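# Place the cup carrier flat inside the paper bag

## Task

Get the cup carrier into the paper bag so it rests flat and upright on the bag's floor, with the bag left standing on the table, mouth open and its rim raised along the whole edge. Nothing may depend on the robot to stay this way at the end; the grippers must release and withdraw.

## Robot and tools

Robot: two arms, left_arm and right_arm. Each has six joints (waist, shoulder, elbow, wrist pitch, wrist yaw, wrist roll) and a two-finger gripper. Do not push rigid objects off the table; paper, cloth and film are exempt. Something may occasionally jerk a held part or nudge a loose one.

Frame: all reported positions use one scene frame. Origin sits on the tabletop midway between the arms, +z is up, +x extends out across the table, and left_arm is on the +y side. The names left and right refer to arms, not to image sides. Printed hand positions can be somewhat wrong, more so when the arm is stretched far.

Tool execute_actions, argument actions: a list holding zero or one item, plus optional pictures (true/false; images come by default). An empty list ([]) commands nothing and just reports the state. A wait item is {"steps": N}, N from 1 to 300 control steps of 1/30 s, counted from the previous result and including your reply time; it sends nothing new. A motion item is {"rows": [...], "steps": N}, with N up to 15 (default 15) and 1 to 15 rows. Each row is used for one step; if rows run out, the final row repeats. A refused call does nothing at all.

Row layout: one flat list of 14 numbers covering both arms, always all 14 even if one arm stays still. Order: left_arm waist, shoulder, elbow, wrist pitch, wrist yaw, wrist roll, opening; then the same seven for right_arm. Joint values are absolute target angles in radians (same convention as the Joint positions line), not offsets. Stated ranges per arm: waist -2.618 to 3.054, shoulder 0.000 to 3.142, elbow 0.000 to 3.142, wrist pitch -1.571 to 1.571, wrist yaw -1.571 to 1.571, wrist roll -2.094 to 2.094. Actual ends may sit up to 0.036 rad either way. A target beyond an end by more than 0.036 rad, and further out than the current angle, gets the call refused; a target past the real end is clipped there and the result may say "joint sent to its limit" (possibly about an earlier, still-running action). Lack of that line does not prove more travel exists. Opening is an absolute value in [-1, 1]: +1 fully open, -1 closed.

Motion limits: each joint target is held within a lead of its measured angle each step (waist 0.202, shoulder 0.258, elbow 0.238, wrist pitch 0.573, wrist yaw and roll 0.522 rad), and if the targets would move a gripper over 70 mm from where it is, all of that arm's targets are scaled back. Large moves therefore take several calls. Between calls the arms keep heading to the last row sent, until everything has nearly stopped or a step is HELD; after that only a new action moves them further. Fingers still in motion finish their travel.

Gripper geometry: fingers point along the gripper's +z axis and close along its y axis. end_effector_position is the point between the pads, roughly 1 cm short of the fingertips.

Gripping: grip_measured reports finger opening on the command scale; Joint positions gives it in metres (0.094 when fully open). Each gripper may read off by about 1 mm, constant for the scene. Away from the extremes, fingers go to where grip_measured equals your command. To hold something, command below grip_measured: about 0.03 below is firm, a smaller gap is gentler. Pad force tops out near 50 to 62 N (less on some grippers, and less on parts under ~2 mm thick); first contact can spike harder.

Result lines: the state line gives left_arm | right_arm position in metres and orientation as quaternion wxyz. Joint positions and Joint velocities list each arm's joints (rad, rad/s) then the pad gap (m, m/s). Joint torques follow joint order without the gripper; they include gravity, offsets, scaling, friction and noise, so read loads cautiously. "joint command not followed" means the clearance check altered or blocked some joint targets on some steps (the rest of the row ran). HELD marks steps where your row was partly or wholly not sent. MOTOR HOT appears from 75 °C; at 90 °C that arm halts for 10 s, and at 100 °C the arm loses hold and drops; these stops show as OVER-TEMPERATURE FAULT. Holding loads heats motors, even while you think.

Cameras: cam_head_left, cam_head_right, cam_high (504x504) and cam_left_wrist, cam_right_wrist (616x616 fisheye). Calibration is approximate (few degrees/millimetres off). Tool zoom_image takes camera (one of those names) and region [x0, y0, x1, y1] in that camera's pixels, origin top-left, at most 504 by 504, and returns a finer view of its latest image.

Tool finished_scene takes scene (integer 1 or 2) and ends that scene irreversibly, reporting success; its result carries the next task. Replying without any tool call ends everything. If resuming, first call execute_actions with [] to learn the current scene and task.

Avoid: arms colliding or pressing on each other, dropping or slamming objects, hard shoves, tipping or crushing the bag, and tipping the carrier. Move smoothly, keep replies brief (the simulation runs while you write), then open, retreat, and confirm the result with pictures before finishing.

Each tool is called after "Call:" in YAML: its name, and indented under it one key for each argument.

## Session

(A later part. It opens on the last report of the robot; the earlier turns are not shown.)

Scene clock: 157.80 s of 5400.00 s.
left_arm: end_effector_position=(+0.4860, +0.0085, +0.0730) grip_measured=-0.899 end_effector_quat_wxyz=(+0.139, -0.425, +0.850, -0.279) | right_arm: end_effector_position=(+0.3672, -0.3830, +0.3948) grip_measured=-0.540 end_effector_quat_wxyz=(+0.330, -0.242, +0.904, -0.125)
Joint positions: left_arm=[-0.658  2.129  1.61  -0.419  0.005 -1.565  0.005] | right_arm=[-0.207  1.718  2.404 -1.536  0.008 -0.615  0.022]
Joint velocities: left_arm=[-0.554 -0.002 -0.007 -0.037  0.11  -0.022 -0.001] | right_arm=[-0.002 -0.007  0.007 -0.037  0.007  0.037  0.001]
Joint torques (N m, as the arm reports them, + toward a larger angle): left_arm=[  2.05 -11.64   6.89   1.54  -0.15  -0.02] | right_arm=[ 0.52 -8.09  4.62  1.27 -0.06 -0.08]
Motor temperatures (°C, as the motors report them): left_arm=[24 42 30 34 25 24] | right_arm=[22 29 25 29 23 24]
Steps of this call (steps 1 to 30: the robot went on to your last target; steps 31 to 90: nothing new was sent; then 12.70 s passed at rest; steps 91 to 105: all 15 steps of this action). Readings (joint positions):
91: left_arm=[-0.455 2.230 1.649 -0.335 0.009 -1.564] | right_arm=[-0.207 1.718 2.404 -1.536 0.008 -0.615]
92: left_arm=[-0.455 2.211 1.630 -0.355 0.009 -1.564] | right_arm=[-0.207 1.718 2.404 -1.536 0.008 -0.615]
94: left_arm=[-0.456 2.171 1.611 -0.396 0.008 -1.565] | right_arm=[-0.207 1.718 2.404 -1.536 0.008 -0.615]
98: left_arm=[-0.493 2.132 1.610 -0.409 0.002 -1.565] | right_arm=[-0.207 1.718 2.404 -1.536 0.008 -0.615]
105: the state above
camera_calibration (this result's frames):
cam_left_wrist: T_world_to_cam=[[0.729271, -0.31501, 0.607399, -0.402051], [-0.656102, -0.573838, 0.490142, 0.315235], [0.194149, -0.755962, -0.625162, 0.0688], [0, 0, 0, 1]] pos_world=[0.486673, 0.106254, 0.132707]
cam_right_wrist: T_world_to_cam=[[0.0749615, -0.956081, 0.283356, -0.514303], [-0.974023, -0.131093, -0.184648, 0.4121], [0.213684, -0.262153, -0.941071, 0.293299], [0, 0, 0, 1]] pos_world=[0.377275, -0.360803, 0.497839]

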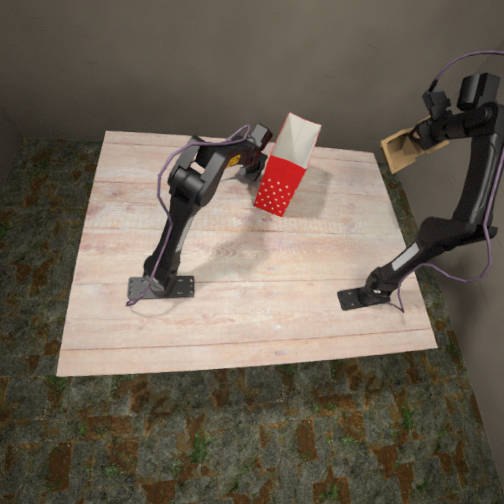

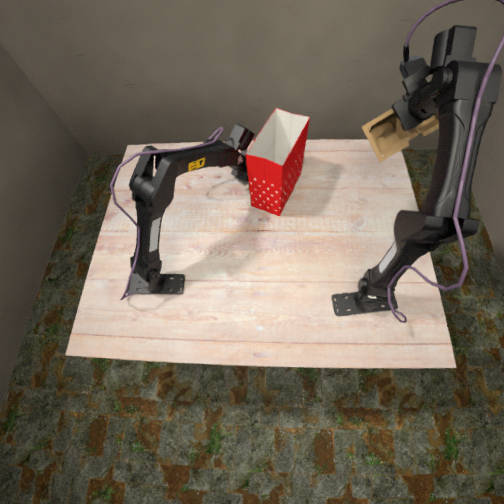

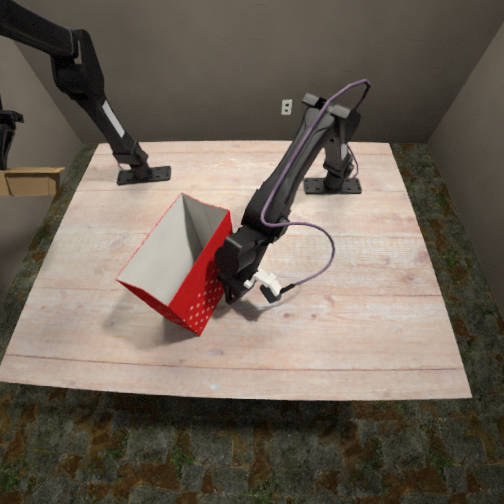

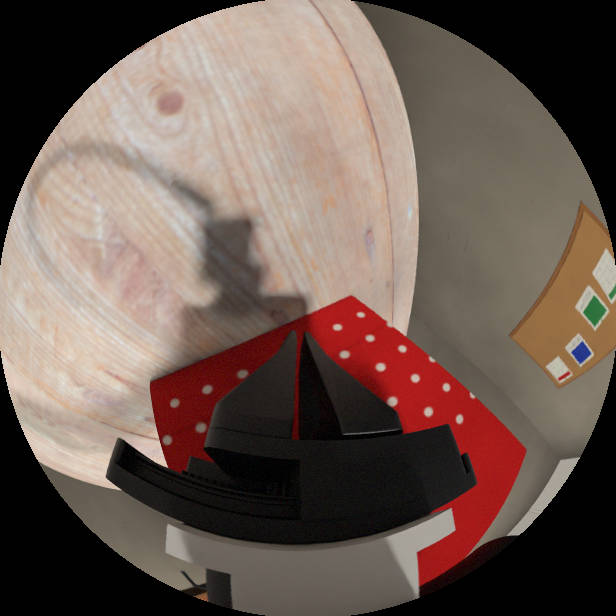

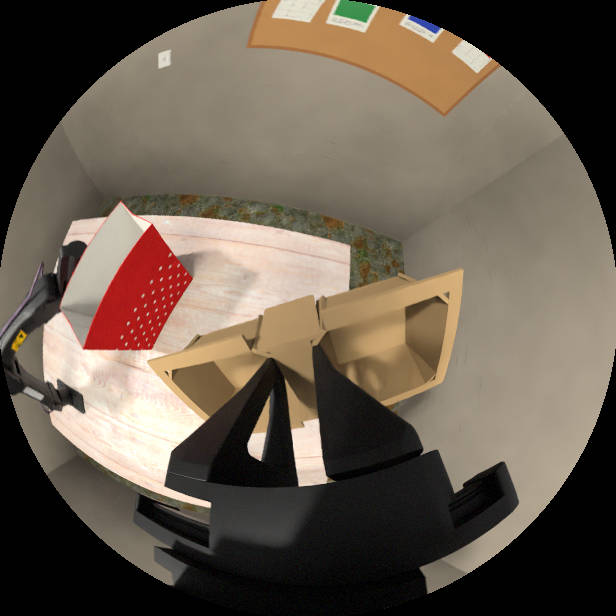

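Call:
execute_actions:
  actions:
    - {"rows":[[-0.6,2.12,1.6,-0.45,0.2,-1.57,-0.9,-0.2,1.7,2.4,-1.54,0,-0.62,-0.55],[-0.6,2.12,1.6,-0.45,0.4,-1.57,-0.9,-0.2,1.7,2.4,-1.54,0,-0.62,-0.55],[-0.6,2.12,1.6,-0.45,0.4,-1.57,-0.9,-0.2,1.7,2.4,-1.54,0,-0.62,-0.55],[-0.6,2.12,1.6,-0.45,0.4,-1.57,-0.9,-0.2,1.7,2.4,-1.54,0,-0.62,-0.55],[-0.6,2.12,1.6,-0.45,0.4,-1.57,-0.9,-0.2,1.7,2.4,-1.54,0,-0.62,-0.55],[-0.6,2.12,1.6,-0.45,0.4,-1.57,-0.9,-0.2,1.7,2.4,-1.54,0,-0.62,-0.55],[-0.62,2.12,1.6,-0.45,0.4,-1.57,-0.9,-0.2,1.7,2.4,-1.54,0,-0.62,-0.55],[-0.63,2.12,1.6,-0.45,0.4,-1.57,-0.9,-0.2,1.7,2.4,-1.54,0,-0.62,-0.55],[-0.64,2.12,1.6,-0.45,0.4,-1.57,-0.9,-0.2,1.7,2.4,-1.54,0,-0.62,-0.55],[-0.65,2.12,1.6,-0.45,0.4,-1.57,-0.9,-0.2,1.7,2.4,-1.54,0,-0.62,-0.55],[-0.66,2.12,1.6,-0.45,0.4,-1.57,-0.9,-0.2,1.7,2.4,-1.54,0,-0.62,-0.55],[-0.67,2.12,1.6,-0.45,0.4,-1.57,-0.9,-0.2,1.7,2.4,-1.54,0,-0.62,-0.55],[-0.68,2.12,1.6,-0.45,0.4,-1.57,-0.9,-0.2,1.7,2.4,-1.54,0,-0.62,-0.55],[-0.69,2.12,1.6,-0.45,0.4,-1.57,-0.9,-0.2,1.7,2.4,-1.54,0,-0.62,-0.55],[-0.7,2.12,1.6,-0.45,0.4,-1.57,-0.9,-0.2,1.7,2.4,-1.54,0,-0.62,-0.55]]}

Scene clock: 169.17 s of 5400.00 s.
left_arm: end_effector_position=(+0.4365, -0.0423, +0.0816) grip_measured=-0.899 end_effector_quat_wxyz=(-0.022, -0.363, +0.864, -0.349) | right_arm: end_effector_position=(+0.3672, -0.3830, +0.3948) grip_measured=-0.540 end_effector_quat_wxyz=(+0.330, -0.242, +0.904, -0.125)
Joint positions: left_arm=[-0.669  2.129  1.61  -0.427  0.373 -1.565  0.005] | right_arm=[-0.207  1.718  2.404 -1.536  0.008 -0.615  0.022]
Joint velocities: left_arm=[-0.388  0.002 -0.012 -0.081  0.154 -0.007  0.001] | right_arm=[-0.012 -0.007 -0.012 -0.037 -0.066 -0.022 -0.   ]
Joint torques (N m, as the arm reports them, + toward a larger angle): left_arm=[ -0.92 -11.58   6.73   1.55   0.29  -0.02] | right_arm=[ 0.52 -8.17  4.84  1.25 -0.04 -0.03]
Motor temperatures (°C, as the motors report them): left_arm=[24 43 29 33 25 24] | right_arm=[22 29 25 29 23 24]
Steps of this call (steps 1 to 15: the robot went on to your last target; steps 16 to 90: nothing new was sent; then 7.87 s passed at rest; steps 91 to 105: all 15 steps of this action). Readings (joint positions):
91: left_arm=[-0.658 2.129 1.610 -0.427 0.042 -1.565] | right_arm=[-0.207 1.718 2.404 -1.536 0.008 -0.615]
92: left_arm=[-0.649 2.129 1.610 -0.427 0.106 -1.565] | right_arm=[-0.207 1.718 2.404 -1.536 0.008 -0.615]
94: left_arm=[-0.625 2.129 1.610 -0.427 0.214 -1.565] | right_arm=[-0.207 1.718 2.404 -1.536 0.008 -0.615]
98: left_arm=[-0.601 2.129 1.610 -0.427 0.316 -1.565] | right_arm=[-0.207 1.718 2.404 -1.536 0.008 -0.615]
105: the state above
camera_calibration (this result's frames):
cam_left_wrist: T_world_to_cam=[[0.760404, -0.35056, 0.546711, -0.397374], [-0.642399, -0.282286, 0.712487, 0.237624], [-0.0954401, -0.892985, -0.439851, 0.150915], [0, 0, 0, 1]] pos_world=[0.469218, 0.0625396, 0.114325]
cam_right_wrist: T_world_to_cam=[[0.0749615, -0.956081, 0.283356, -0.514303], [-0.974023, -0.131093, -0.184648, 0.4121], [0.213684, -0.262153, -0.941071, 0.293299], [0, 0, 0, 1]] pos_world=[0.377275, -0.360803, 0.497839]

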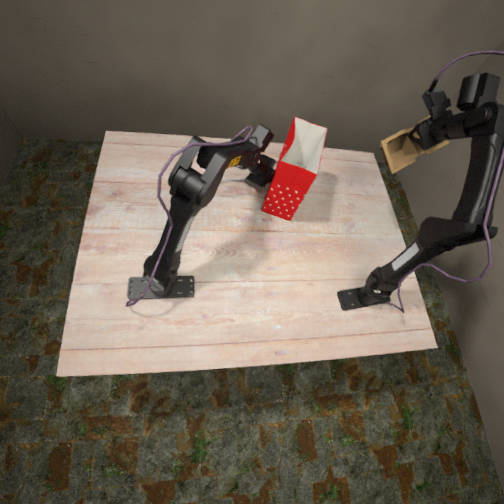

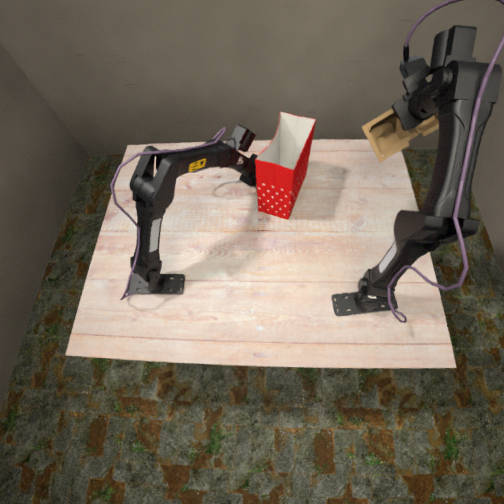

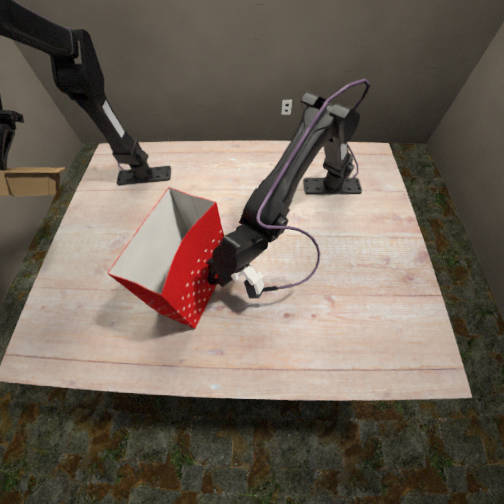

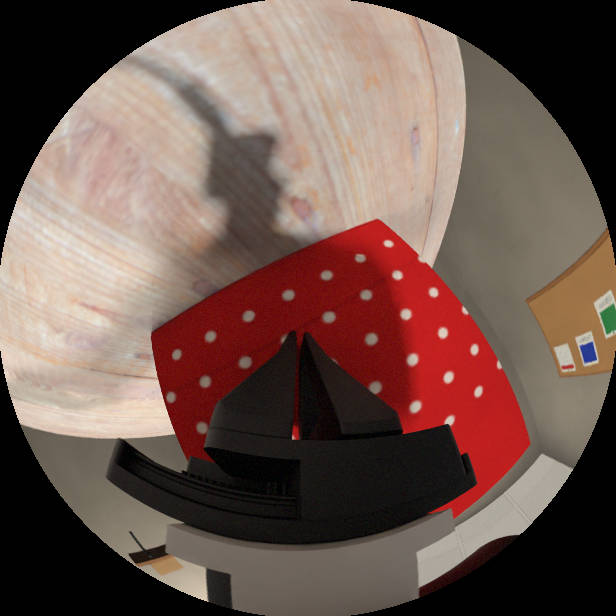

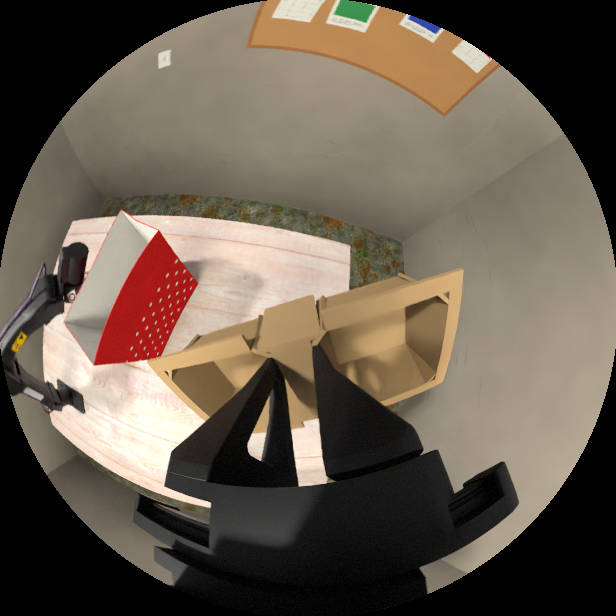

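Slides nicely. Continue.

Call:
execute_actions:
  actions:
    - {"rows":[[-0.7,2.12,1.6,-0.45,0.4,-1.57,-0.9,-0.2,1.7,2.4,-1.54,0,-0.62,-0.55],[-0.72,2.12,1.6,-0.45,0.4,-1.57,-0.9,-0.2,1.7,2.4,-1.54,0,-0.62,-0.55],[-0.735,2.12,1.6,-0.45,0.4,-1.57,-0.9,-0.2,1.7,2.4,-1.54,0,-0.62,-0.55],[-0.75,2.12,1.6,-0.45,0.4,-1.57,-0.9,-0.2,1.7,2.4,-1.54,0,-0.62,-0.55],[-0.765,2.12,1.6,-0.45,0.4,-1.57,-0.9,-0.2,1.7,2.4,-1.54,0,-0.62,-0.55],[-0.78,2.12,1.6,-0.45,0.4,-1.57,-0.9,-0.2,1.7,2.4,-1.54,0,-0.62,-0.55],[-0.795,2.12,1.6,-0.45,0.4,-1.57,-0.9,-0.2,1.7,2.4,-1.54,0,-0.62,-0.55],[-0.81,2.12,1.6,-0.45,0.4,-1.57,-0.9,-0.2,1.7,2.4,-1.54,0,-0.62,-0.55],[-0.825,2.12,1.6,-0.45,0.4,-1.57,-0.9,-0.2,1.7,2.4,-1.54,0,-0.62,-0.55],[-0.84,2.12,1.6,-0.45,0.4,-1.57,-0.9,-0.2,1.7,2.4,-1.54,0,-0.62,-0.55],[-0.855,2.12,1.6,-0.45,0.4,-1.57,-0.9,-0.2,1.7,2.4,-1.54,0,-0.62,-0.55],[-0.87,2.12,1.6,-0.45,0.4,-1.57,-0.9,-0.2,1.7,2.4,-1.54,0,-0.62,-0.55],[-0.885,2.12,1.6,-0.45,0.4,-1.57,-0.9,-0.2,1.7,2.4,-1.54,0,-0.62,-0.55],[-0.9,2.12,1.6,-0.45,0.4,-1.57,-0.9,-0.2,1.7,2.4,-1.54,0,-0.62,-0.55]]}

Call:
execute_actions:
  actions:
    - {"steps":15}

Scene clock: 181.00 s of 5400.00 s.
left_arm: end_effector_position=(+0.3423, -0.1200, +0.0828) grip_measured=-0.899 end_effector_quat_wxyz=(-0.070, -0.263, +0.897, -0.348) | right_arm: end_effector_position=(+0.3672, -0.3830, +0.3948) grip_measured=-0.540 end_effector_quat_wxyz=(+0.330, -0.242, +0.904, -0.125)
Joint positions: left_arm=[-0.887  2.129  1.61  -0.428  0.396 -1.565  0.005] | right_arm=[-0.207  1.718  2.404 -1.536  0.008 -0.615  0.022]
Joint velocities: left_arm=[-0.432  0.012  0.002 -0.007  0.037  0.007 -0.   ] | right_arm=[-0.002  0.012 -0.007  0.051  0.051 -0.051 -0.001]
Joint torques (N m, as the arm reports them, + toward a larger angle): left_arm=[  0.77 -11.46   6.73   1.6    0.25  -0.03] | right_arm=[ 0.57 -8.17  4.76  1.22 -0.05 -0.05]
Motor temperatures (°C, as the motors report them): left_arm=[24 45 29 33 25 24] | right_arm=[22 29 25 29 23 24]
Steps of this call (steps 1 to 30: the robot went on to your last target; steps 31 to 90: nothing new was sent; then 8.33 s passed at rest; steps 91 to 105: all 15 steps of this action). Readings (joint positions):
91: left_arm=[-0.707 2.129 1.610 -0.428 0.395 -1.565] | right_arm=[-0.207 1.718 2.404 -1.536 0.008 -0.615]
92: left_arm=[-0.707 2.129 1.610 -0.428 0.395 -1.565] | right_arm=[-0.207 1.718 2.404 -1.536 0.008 -0.615]
94: left_arm=[-0.712 2.129 1.610 -0.428 0.395 -1.565] | right_arm=[-0.207 1.718 2.404 -1.536 0.008 -0.615]
98: left_arm=[-0.757 2.129 1.610 -0.428 0.394 -1.565] | right_arm=[-0.207 1.718 2.404 -1.536 0.008 -0.615]
105: the state above
camera_calibration (this result's frames):
cam_left_wrist: T_world_to_cam=[[0.667723, -0.509166, 0.543043, -0.340657], [-0.679473, -0.11889, 0.724004, 0.18563], [-0.304076, -0.852417, -0.42535, 0.148093], [0, 0, 0, 1]] pos_world=[0.398626, -0.0251443, 0.113586]
cam_right_wrist: T_world_to_cam=[[0.0749615, -0.956081, 0.283356, -0.514303], [-0.974023, -0.131093, -0.184648, 0.4121], [0.213684, -0.262153, -0.941071, 0.293299], [0, 0, 0, 1]] pos_world=[0.377275, -0.360803, 0.497839]

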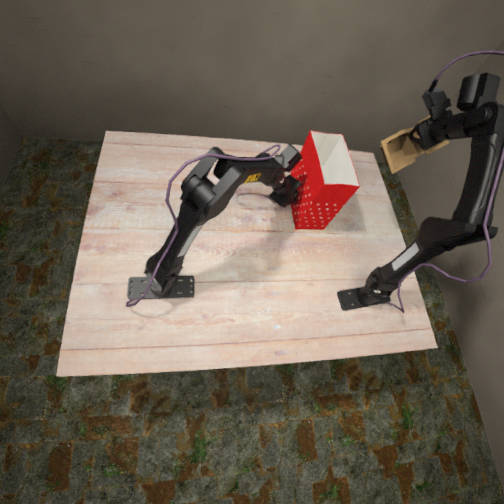

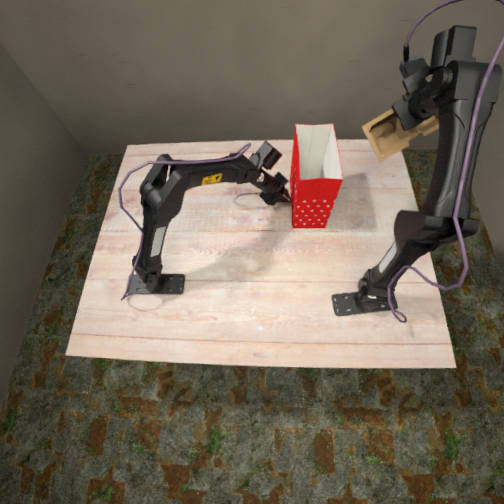

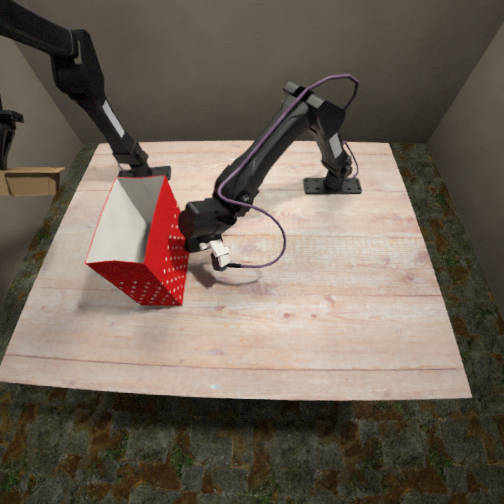

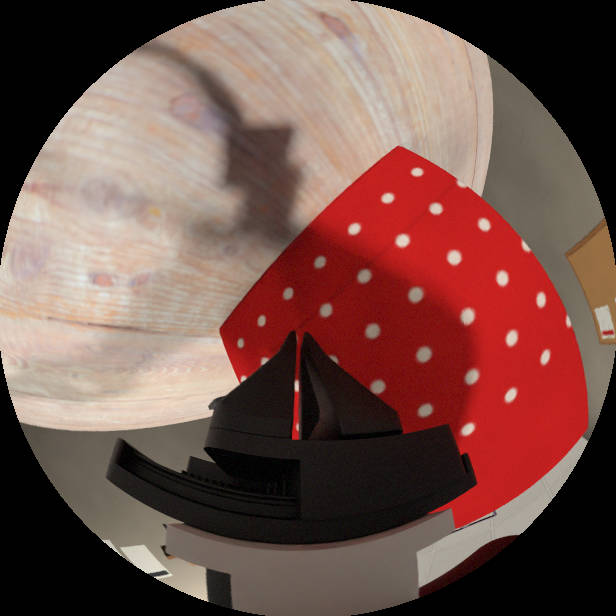

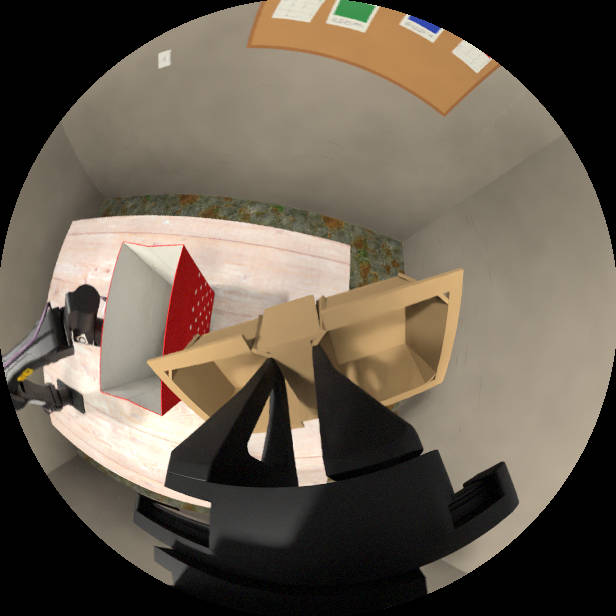

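Scene clock: 181.50 s of 5400.00 s.
left_arm: end_effector_position=(+0.3320, -0.1263, +0.0831) grip_measured=-0.899 end_effector_quat_wxyz=(-0.077, -0.253, +0.900, -0.347) | right_arm: end_effector_position=(+0.3672, -0.3830, +0.3948) grip_measured=-0.540 end_effector_quat_wxyz=(+0.330, -0.242, +0.904, -0.125)
Joint positions: left_arm=[-0.907  2.129  1.61  -0.428  0.402 -1.565  0.005] | right_arm=[-0.207  1.718  2.404 -1.536  0.008 -0.615  0.022]
Joint velocities: left_arm=[-0.022  0.002 -0.012 -0.051 -0.037  0.037 -0.   ] | right_arm=[-0.017 -0.022 -0.002 -0.022 -0.037  0.007 -0.001]
Joint torques (N m, as the arm reports them, + toward a larger angle): left_arm=[  0.41 -11.48   6.72   1.59   0.21  -0.01] | right_arm=[ 0.67 -8.06  4.64  1.27 -0.06 -0.08]
Motor temperatures (°C, as the motors report them): left_arm=[24 45 29 33 25 24] | right_arm=[22 29 25 29 23 24]
Steps of this call (steps 1 to 15: the robot went on to your last target). Readings (joint positions):
1: left_arm=[-0.900 2.129 1.610 -0.428 0.398 -1.565] | right_arm=[-0.207 1.718 2.404 -1.536 0.008 -0.615]
2: left_arm=[-0.909 2.129 1.610 -0.428 0.400 -1.565] | right_arm=[-0.207 1.718 2.404 -1.536 0.008 -0.615]
4: left_arm=[-0.915 2.129 1.610 -0.428 0.402 -1.565] | right_arm=[-0.207 1.718 2.404 -1.536 0.008 -0.615]
8: left_arm=[-0.909 2.129 1.610 -0.428 0.402 -1.565] | right_arm=[-0.207 1.718 2.404 -1.536 0.008 -0.615]
15: the state above
camera_calibration (this result's frames):
cam_left_wrist: T_world_to_cam=[[0.657767, -0.523525, 0.541539, -0.335508], [-0.678975, -0.100853, 0.727202, 0.179579], [-0.326092, -0.84602, -0.421798, 0.147543], [0, 0, 0, 1]] pos_world=[0.390729, -0.0327113, 0.113334]
cam_right_wrist: T_world_to_cam=[[0.0749615, -0.956081, 0.283356, -0.514303], [-0.974023, -0.131093, -0.184648, 0.4121], [0.213684, -0.262153, -0.941071, 0.293299], [0, 0, 0, 1]] pos_world=[0.377275, -0.360803, 0.497839]

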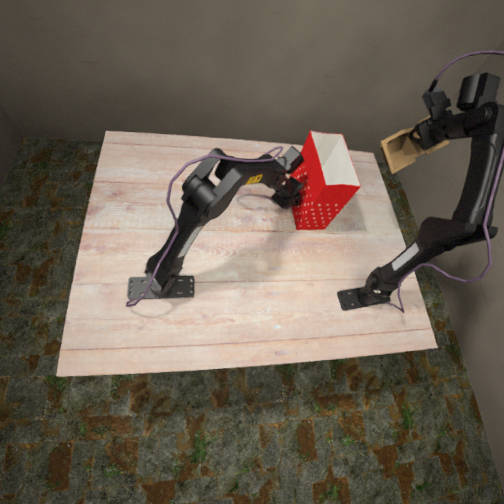

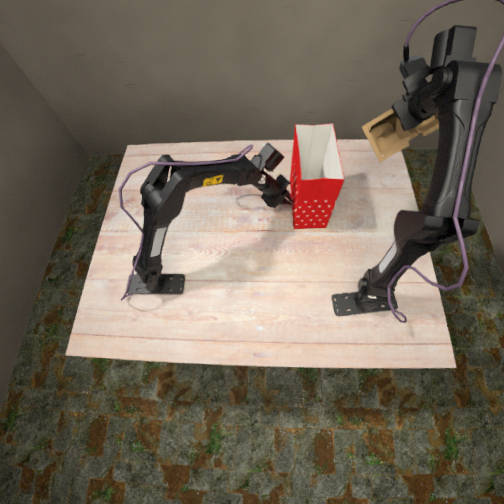

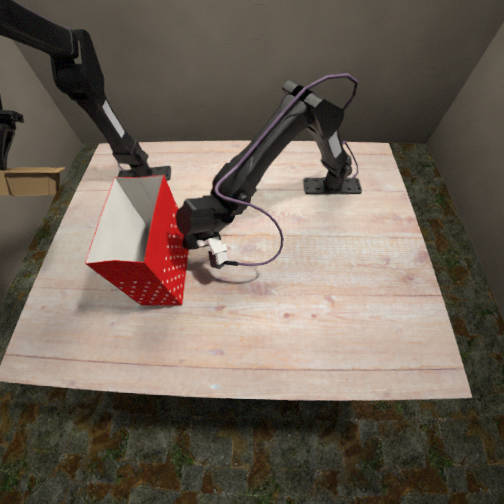

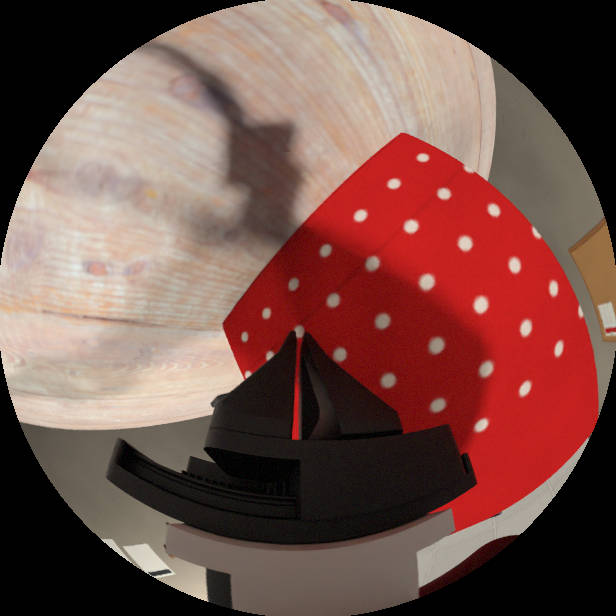

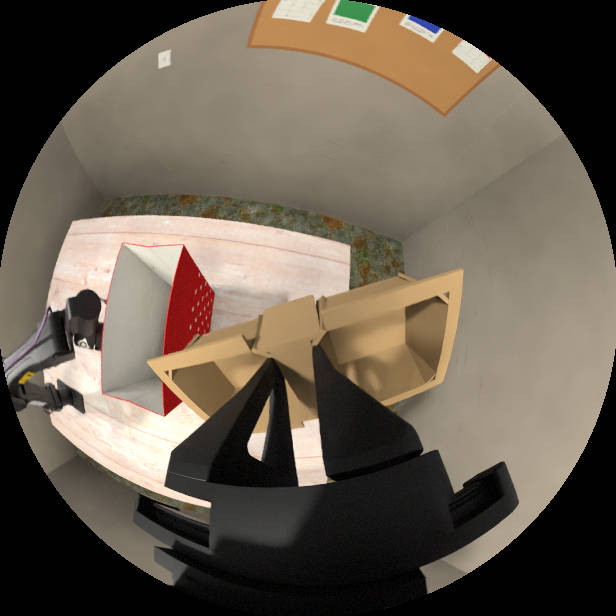

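Call:
execute_actions:
  actions:
    - {"rows":[[-0.5,2.05,1.6,-0.45,0.4,-1.57,-0.9,-0.2,1.65,2.45,-1.54,0,-1.5,-0.55]]}
  pictures: false

Call:
execute_actions:
  actions:
    - {"rows":[[0.2,1.5,2.0,-1.0,0,-1.57,-0.9,0.0,1.65,2.45,-1.54,0,-1.45,-0.55]]}
  pictures: false

Call:
execute_actions:
  actions:
    - {"rows":[[0.2,1.5,2.0,-1.0,0,-1.57,-0.9,0.26,1.65,2.45,-1.54,0,-1.2,-0.55]]}

Scene clock: 189.70 s of 5400.00 s.
left_arm: end_effector_position=(+0.5095, +0.0526, +0.1092) grip_measured=-0.899 end_effector_quat_wxyz=(+0.026, -0.448, +0.814, -0.370) | right_arm: end_effector_position=(+0.3484, -0.3811, +0.4225) grip_measured=-0.540 end_effector_quat_wxyz=(+0.278, -0.579, +0.716, -0.275)
Joint positions: left_arm=[-0.445  2.076  1.61  -0.432  0.385 -1.565  0.005] | right_arm=[-0.207  1.656  2.425 -1.538  0.007 -1.454  0.022]
Joint velocities: left_arm=[ 0.002 -0.046 -0.017 -0.022 -0.081  0.051 -0.   ] | right_arm=[ 0.007  0.002 -0.032 -0.022  0.007 -0.256 -0.   ]
Joint torques (N m, as the arm reports them, + toward a larger angle): left_arm=[ -3.45 -12.33   6.76   1.7    0.47  -0.01] | right_arm=[ 0.46 -6.01  6.9   1.43 -0.05 -0.03]
Motor temperatures (°C, as the motors report them): left_arm=[24 45 29 33 25 24] | right_arm=[22 29 25 29 23 24]
Steps of this call (steps 1 to 15: the robot went on to your last target; steps 16 to 90: nothing new was sent; then 4.70 s passed at rest; steps 91 to 105: all 15 steps of this action). Readings (joint positions):
91: left_arm=[-0.897 2.127 1.610 -0.429 0.407 -1.565] | right_arm=[-0.207 1.714 2.404 -1.536 0.008 -0.700]
92: left_arm=[-0.881 2.124 1.610 -0.432 0.413 -1.565] | right_arm=[-0.207 1.709 2.404 -1.537 0.008 -0.800]
94: left_arm=[-0.820 2.113 1.610 -0.432 0.416 -1.565] | right_arm=[-0.207 1.690 2.405 -1.537 0.007 -1.001]
98: left_arm=[-0.645 2.093 1.610 -0.432 0.416 -1.565] | right_arm=[-0.207 1.662 2.422 -1.538 0.007 -1.293]
105: the state above

Scene clock: 190.20 s of 5400.00 s.
left_arm: end_effector_position=(+0.5439, +0.2428, +0.2834) grip_measured=-0.899 end_effector_quat_wxyz=(+0.220, -0.573, +0.705, -0.356) | right_arm: end_effector_position=(+0.3475, -0.3038, +0.4220) grip_measured=-0.540 end_effector_quat_wxyz=(+0.307, -0.654, +0.648, -0.240)
Joint positions: left_arm=[-0.151  1.801  1.842 -0.759  0.157 -1.565  0.005] | right_arm=[ 0.006  1.657  2.425 -1.538 -0.002 -1.455  0.022]
Joint velocities: left_arm=[ 0.72  -0.716  0.339 -0.271 -0.3   -0.022 -0.   ] | right_arm=[-0.002 -0.012 -0.007 -0.007  0.11  -0.051 -0.   ]
Joint torques (N m, as the arm reports them, + toward a larger angle): left_arm=[ -0.09 -10.16  10.34   1.78  -0.09   0.01] | right_arm=[-0.69 -5.89  6.62  1.37  0.05  0.02]
Motor temperatures (°C, as the motors report them): left_arm=[24 45 29 33 25 24] | right_arm=[22 29 25 29 23 24]
Steps of this call (steps 1 to 15: all 15 steps of this action). Readings (joint positions):
1: left_arm=[-0.442 2.071 1.620 -0.459 0.369 -1.565] | right_arm=[-0.178 1.656 2.425 -1.538 0.026 -1.455]
2: left_arm=[-0.438 2.063 1.631 -0.501 0.349 -1.565] | right_arm=[-0.123 1.656 2.425 -1.538 0.031 -1.455]
4: left_arm=[-0.410 2.035 1.657 -0.570 0.309 -1.565] | right_arm=[-0.023 1.657 2.425 -1.538 0.011 -1.455]
8: left_arm=[-0.325 1.959 1.724 -0.665 0.242 -1.565] | right_arm=[0.006 1.657 2.425 -1.538 -0.003 -1.455]
15: the state above

Scene clock: 190.70 s of 5400.00 s.
left_arm: end_effector_position=(+0.4425, +0.4274, +0.4467) grip_measured=-0.899 end_effector_quat_wxyz=(-0.419, +0.658, -0.528, +0.337) | right_arm: end_effector_position=(+0.3240, -0.2137, +0.4216) grip_measured=-0.540 end_effector_quat_wxyz=(-0.357, +0.663, -0.640, +0.156)
Joint positions: left_arm=[ 0.21   1.488  1.988 -0.936  0.014 -1.565  0.005] | right_arm=[ 0.267  1.659  2.425 -1.538 -0.005 -1.22   0.022]
Joint velocities: left_arm=[-0.046 -0.081  0.051 -0.154 -0.022  0.007 -0.   ] | right_arm=[-0.002 -0.002  0.002 -0.037 -0.066  0.022  0.   ]
Joint torques (N m, as the arm reports them, + toward a larger angle): left_arm=[-0.38 -3.56  7.43  1.99 -0.08 -0.04] | right_arm=[-0.4  -6.38  6.63  1.4   0.03  0.01]
Motor temperatures (°C, as the motors report them): left_arm=[24 45 29 33 25 24] | right_arm=[22 29 25 29 23 24]
Steps of this call (steps 1 to 15: all 15 steps of this action). Readings (joint positions):
1: left_arm=[-0.124 1.775 1.853 -0.770 0.148 -1.565] | right_arm=[0.036 1.657 2.425 -1.538 0.017 -1.413]
2: left_arm=[-0.096 1.748 1.863 -0.780 0.139 -1.565] | right_arm=[0.094 1.657 2.425 -1.538 0.026 -1.372]
4: left_arm=[-0.037 1.694 1.882 -0.801 0.121 -1.565] | right_arm=[0.217 1.659 2.425 -1.538 0.011 -1.314]
8: left_arm=[0.105 1.595 1.926 -0.853 0.083 -1.565] | right_arm=[0.268 1.659 2.425 -1.538 -0.007 -1.254]
15: the state above
camera_calibration (this result's frames):
cam_left_wrist: T_world_to_cam=[[0.336915, 0.264898, 0.903503, -0.671878], [-0.200133, -0.917529, 0.34364, 0.354547], [0.920019, -0.296598, -0.256115, -0.054875], [0, 0, 0, 1]] pos_world=[0.347809, 0.48701, 0.471153]
cam_right_wrist: T_world_to_cam=[[0.673254, -0.379693, 0.634478, -0.575594], [-0.442821, -0.894232, -0.0652546, 0.0116451], [0.592147, -0.237027, -0.770182, 0.182794], [0, 0, 0, 1]] pos_world=[0.284437, -0.164809, 0.506746]

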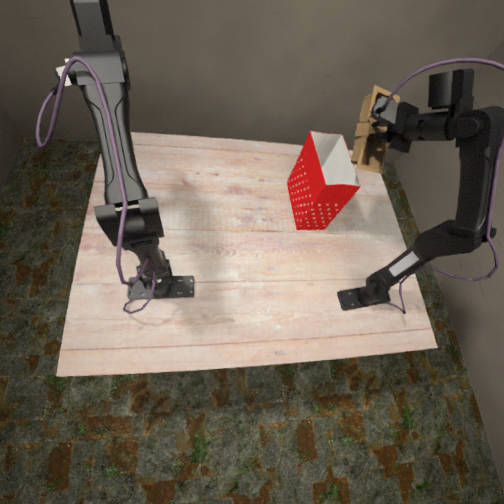

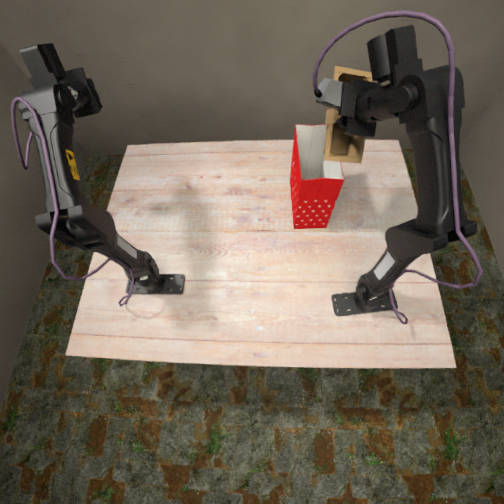

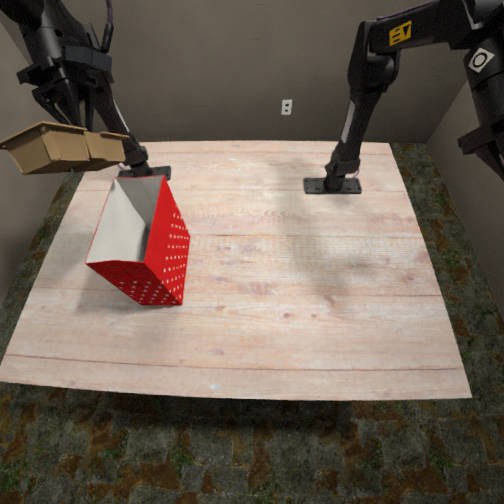

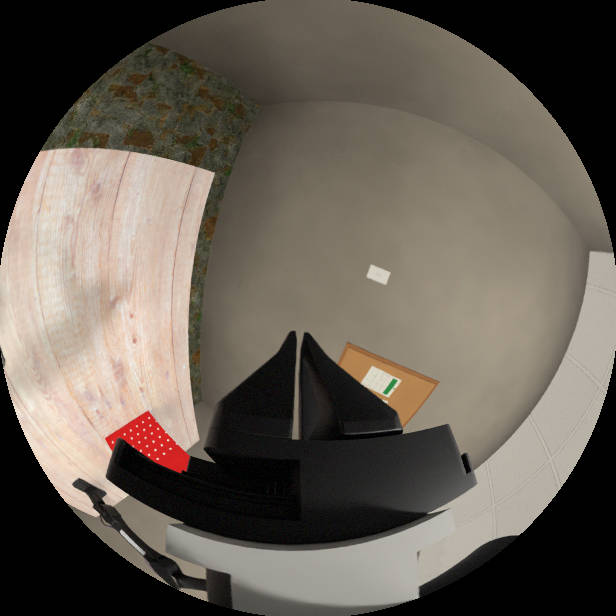

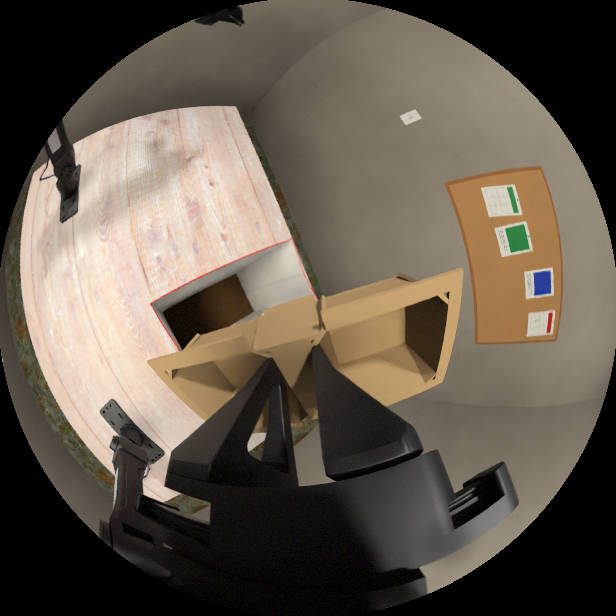

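Call:
execute_actions:
  actions:
    - {"rows":[[0.2,1.5,2.0,-1.0,0,-1.57,-0.9,0.36,1.70,2.45,-1.54,0,-1.1,-0.6]],"steps":15}

Scene clock: 204.23 s of 5400.00 s.
left_arm: end_effector_position=(+0.4396, +0.4266, +0.4355) grip_measured=-0.899 end_effector_quat_wxyz=(-0.404, +0.668, -0.535, +0.324) | right_arm: end_effector_position=(+0.3229, -0.1786, +0.4055) grip_measured=-0.570 end_effector_quat_wxyz=(+0.349, -0.664, +0.651, -0.115)
Joint positions: left_arm=[ 0.209  1.493  1.988 -0.978  0.011 -1.566  0.005] | right_arm=[ 0.358  1.706  2.425 -1.538 -0.    -1.114  0.02 ]
Joint velocities: left_arm=[ 0.012 -0.002 -0.002 -0.037  0.007 -0.037  0.   ] | right_arm=[ 0.007  0.007 -0.007 -0.051 -0.037  0.007 -0.001]
Joint torques (N m, as the arm reports them, + toward a larger angle): left_arm=[-0.6  -4.25  7.64  2.24 -0.09  0.  ] | right_arm=[ 0.31 -6.77  6.82  1.37  0.01  0.06]
Motor temperatures (°C, as the motors report them): left_arm=[24 40 29 34 25 24] | right_arm=[22 28 26 29 23 24]
Steps of this call (steps 1 to 30: the robot went on to your last target; steps 31 to 90: nothing new was sent; then 10.03 s passed at rest; steps 91 to 105: all 15 steps of this action). Readings (joint positions):
91: left_arm=[0.209 1.493 1.988 -0.978 0.011 -1.566] | right_arm=[0.280 1.662 2.425 -1.538 0.004 -1.194]
92: left_arm=[0.209 1.493 1.988 -0.978 0.011 -1.566] | right_arm=[0.303 1.665 2.425 -1.538 0.007 -1.177]
94: left_arm=[0.209 1.493 1.988 -0.978 0.011 -1.566] | right_arm=[0.345 1.680 2.425 -1.538 0.003 -1.153]
98: left_arm=[0.209 1.493 1.988 -0.978 0.011 -1.566] | right_arm=[0.358 1.704 2.425 -1.538 -0.000 -1.128]
105: the state above
camera_calibration (this result's frames):
cam_left_wrist: T_world_to_cam=[[0.377144, 0.274441, 0.884559, -0.674137], [-0.182684, -0.914279, 0.361552, 0.340202], [0.907959, -0.297952, -0.294679, -0.0325577], [0, 0, 0, 1]] pos_world=[0.345957, 0.48635, 0.463719]
cam_right_wrist: T_world_to_cam=[[0.721951, -0.397673, 0.566253, -0.542556], [-0.436416, -0.896749, -0.073362, 0.0422401], [0.536961, -0.194158, -0.82096, 0.225374], [0, 0, 0, 1]] pos_world=[0.289116, -0.134123, 0.495346]

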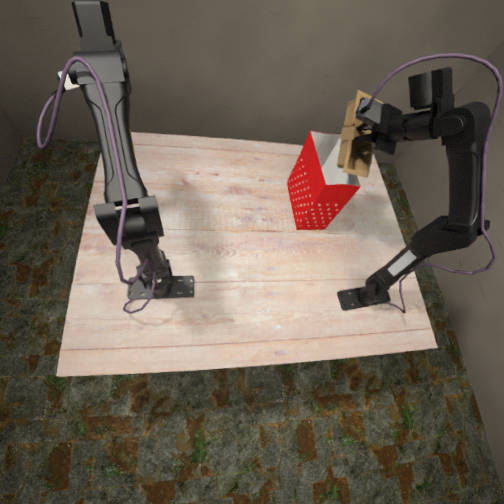

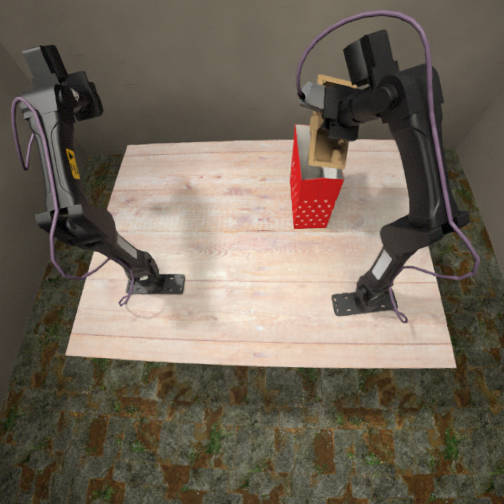

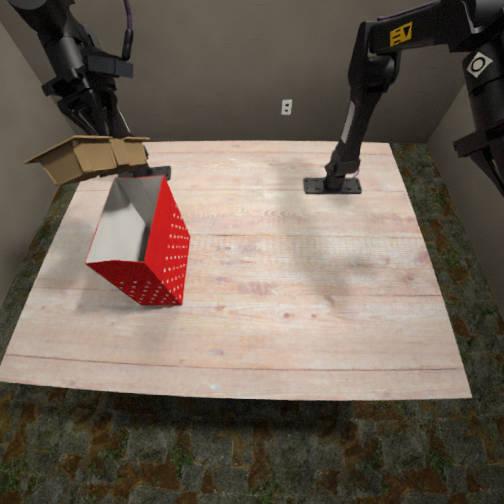

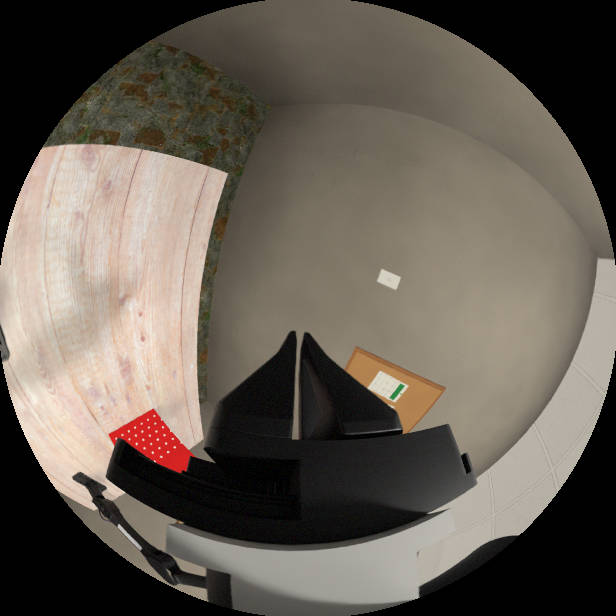

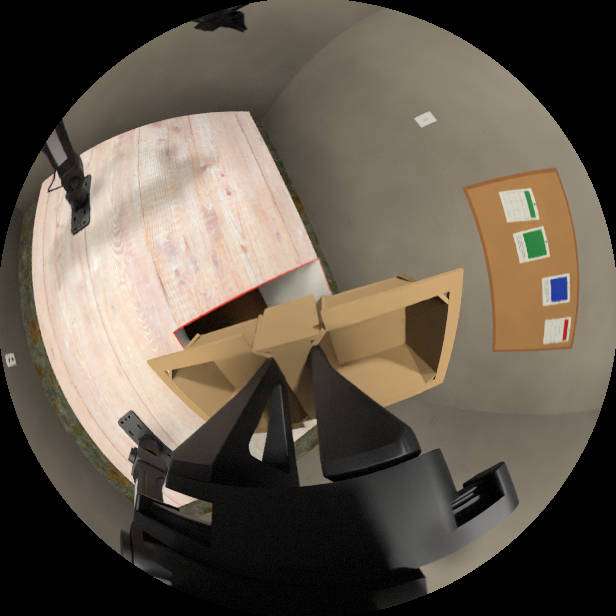

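Call:
execute_actions:
  actions:
    - {"rows":[[0.2,1.5,2.0,-1.0,0,-1.57,-0.9,0.34,1.72,2.38,-1.54,0,-1.15,-0.6],[0.2,1.5,2.0,-1.0,0,-1.57,-0.9,0.34,1.72,2.33,-1.54,0,-1.15,-0.6],[0.2,1.5,2.0,-1.0,0,-1.57,-0.9,0.33,1.72,2.27,-1.54,0,-1.17,-0.6]],"steps":15}

Scene clock: 216.37 s of 5400.00 s.
left_arm: end_effector_position=(+0.4396, +0.4266, +0.4355) grip_measured=-0.899 end_effector_quat_wxyz=(-0.404, +0.668, -0.535, +0.324) | right_arm: end_effector_position=(+0.3333, -0.1825, +0.3465) grip_measured=-0.570 end_effector_quat_wxyz=(-0.263, +0.694, -0.663, +0.097)
Joint positions: left_arm=[ 0.209  1.493  1.988 -0.978  0.011 -1.566  0.005] | right_arm=[ 0.337  1.737  2.274 -1.538  0.    -1.162  0.02 ]
Joint velocities: left_arm=[ 0.007 -0.007 -0.012 -0.066 -0.066 -0.022 -0.   ] | right_arm=[ 0.012  0.002 -0.002  0.022  0.007  0.022 -0.   ]
Joint torques (N m, as the arm reports them, + toward a larger angle): left_arm=[-0.63 -4.23  7.6   2.23 -0.09 -0.01] | right_arm=[-0.43 -8.91  5.07  1.13  0.06 -0.08]
Motor temperatures (°C, as the motors report them): left_arm=[24 38 30 34 25 24] | right_arm=[22 28 26 30 23 24]
Steps of this call (steps 1 to 15: the robot went on to your last target; steps 16 to 90: nothing new was sent; then 8.63 s passed at rest; steps 91 to 105: all 15 steps of this action). Readings (joint positions):
91: left_arm=[0.209 1.493 1.988 -0.978 0.011 -1.566] | right_arm=[0.357 1.706 2.420 -1.537 -0.000 -1.116]
92: left_arm=[0.209 1.493 1.988 -0.978 0.011 -1.566] | right_arm=[0.355 1.704 2.405 -1.535 -0.000 -1.122]
94: left_arm=[0.209 1.493 1.988 -0.978 0.011 -1.566] | right_arm=[0.345 1.700 2.342 -1.532 -0.000 -1.137]
98: left_arm=[0.209 1.493 1.988 -0.978 0.011 -1.566] | right_arm=[0.337 1.731 2.280 -1.538 0.000 -1.153]
105: the state above
camera_calibration (this result's frames):
cam_left_wrist: T_world_to_cam=[[0.37703, 0.274799, 0.884496, -0.674212], [-0.182549, -0.914192, 0.36184, 0.33998], [0.908033, -0.297888, -0.294514, -0.0326894], [0, 0, 0, 1]] pos_world=[0.345944, 0.486342, 0.463693]
cam_right_wrist: T_world_to_cam=[[0.80773, -0.327349, 0.490321, -0.507577], [-0.420333, -0.902933, 0.0896172, -0.0239743], [0.413391, -0.278485, -0.866922, 0.212382], [0, 0, 0, 1]] pos_world=[0.312111, -0.128657, 0.435143]

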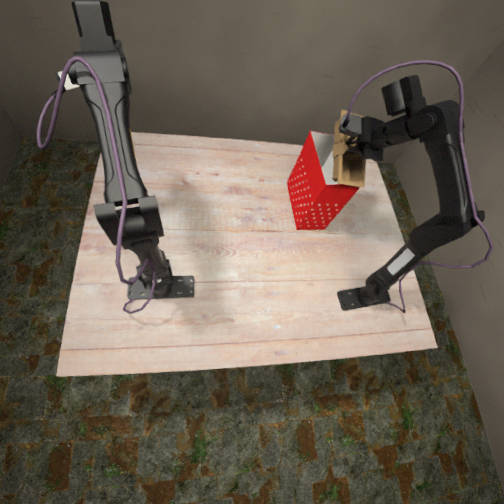

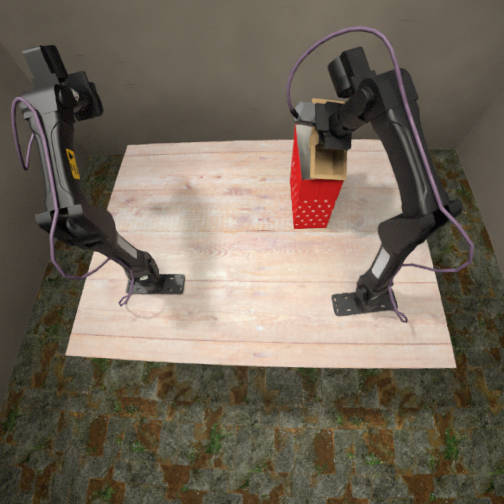

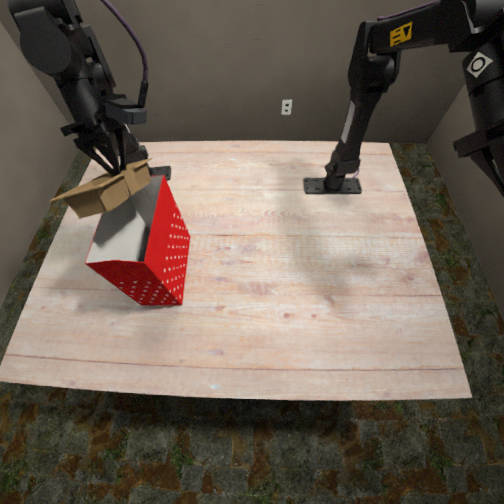

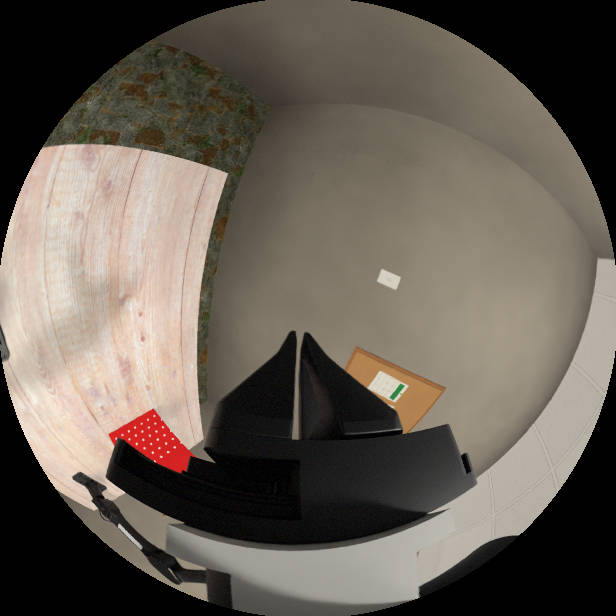

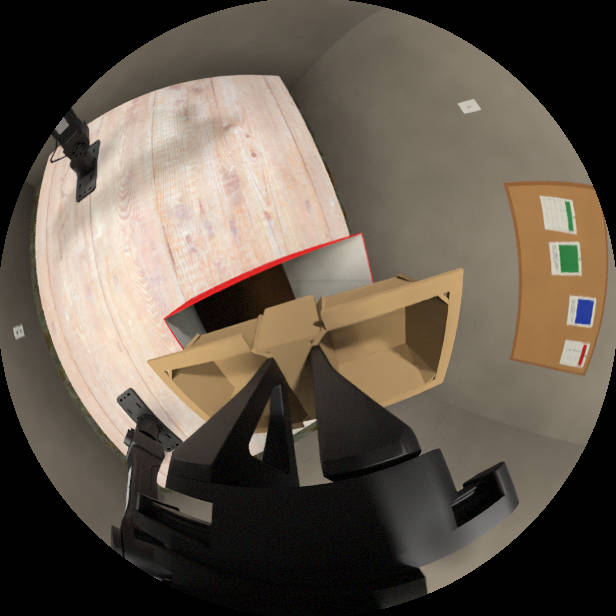

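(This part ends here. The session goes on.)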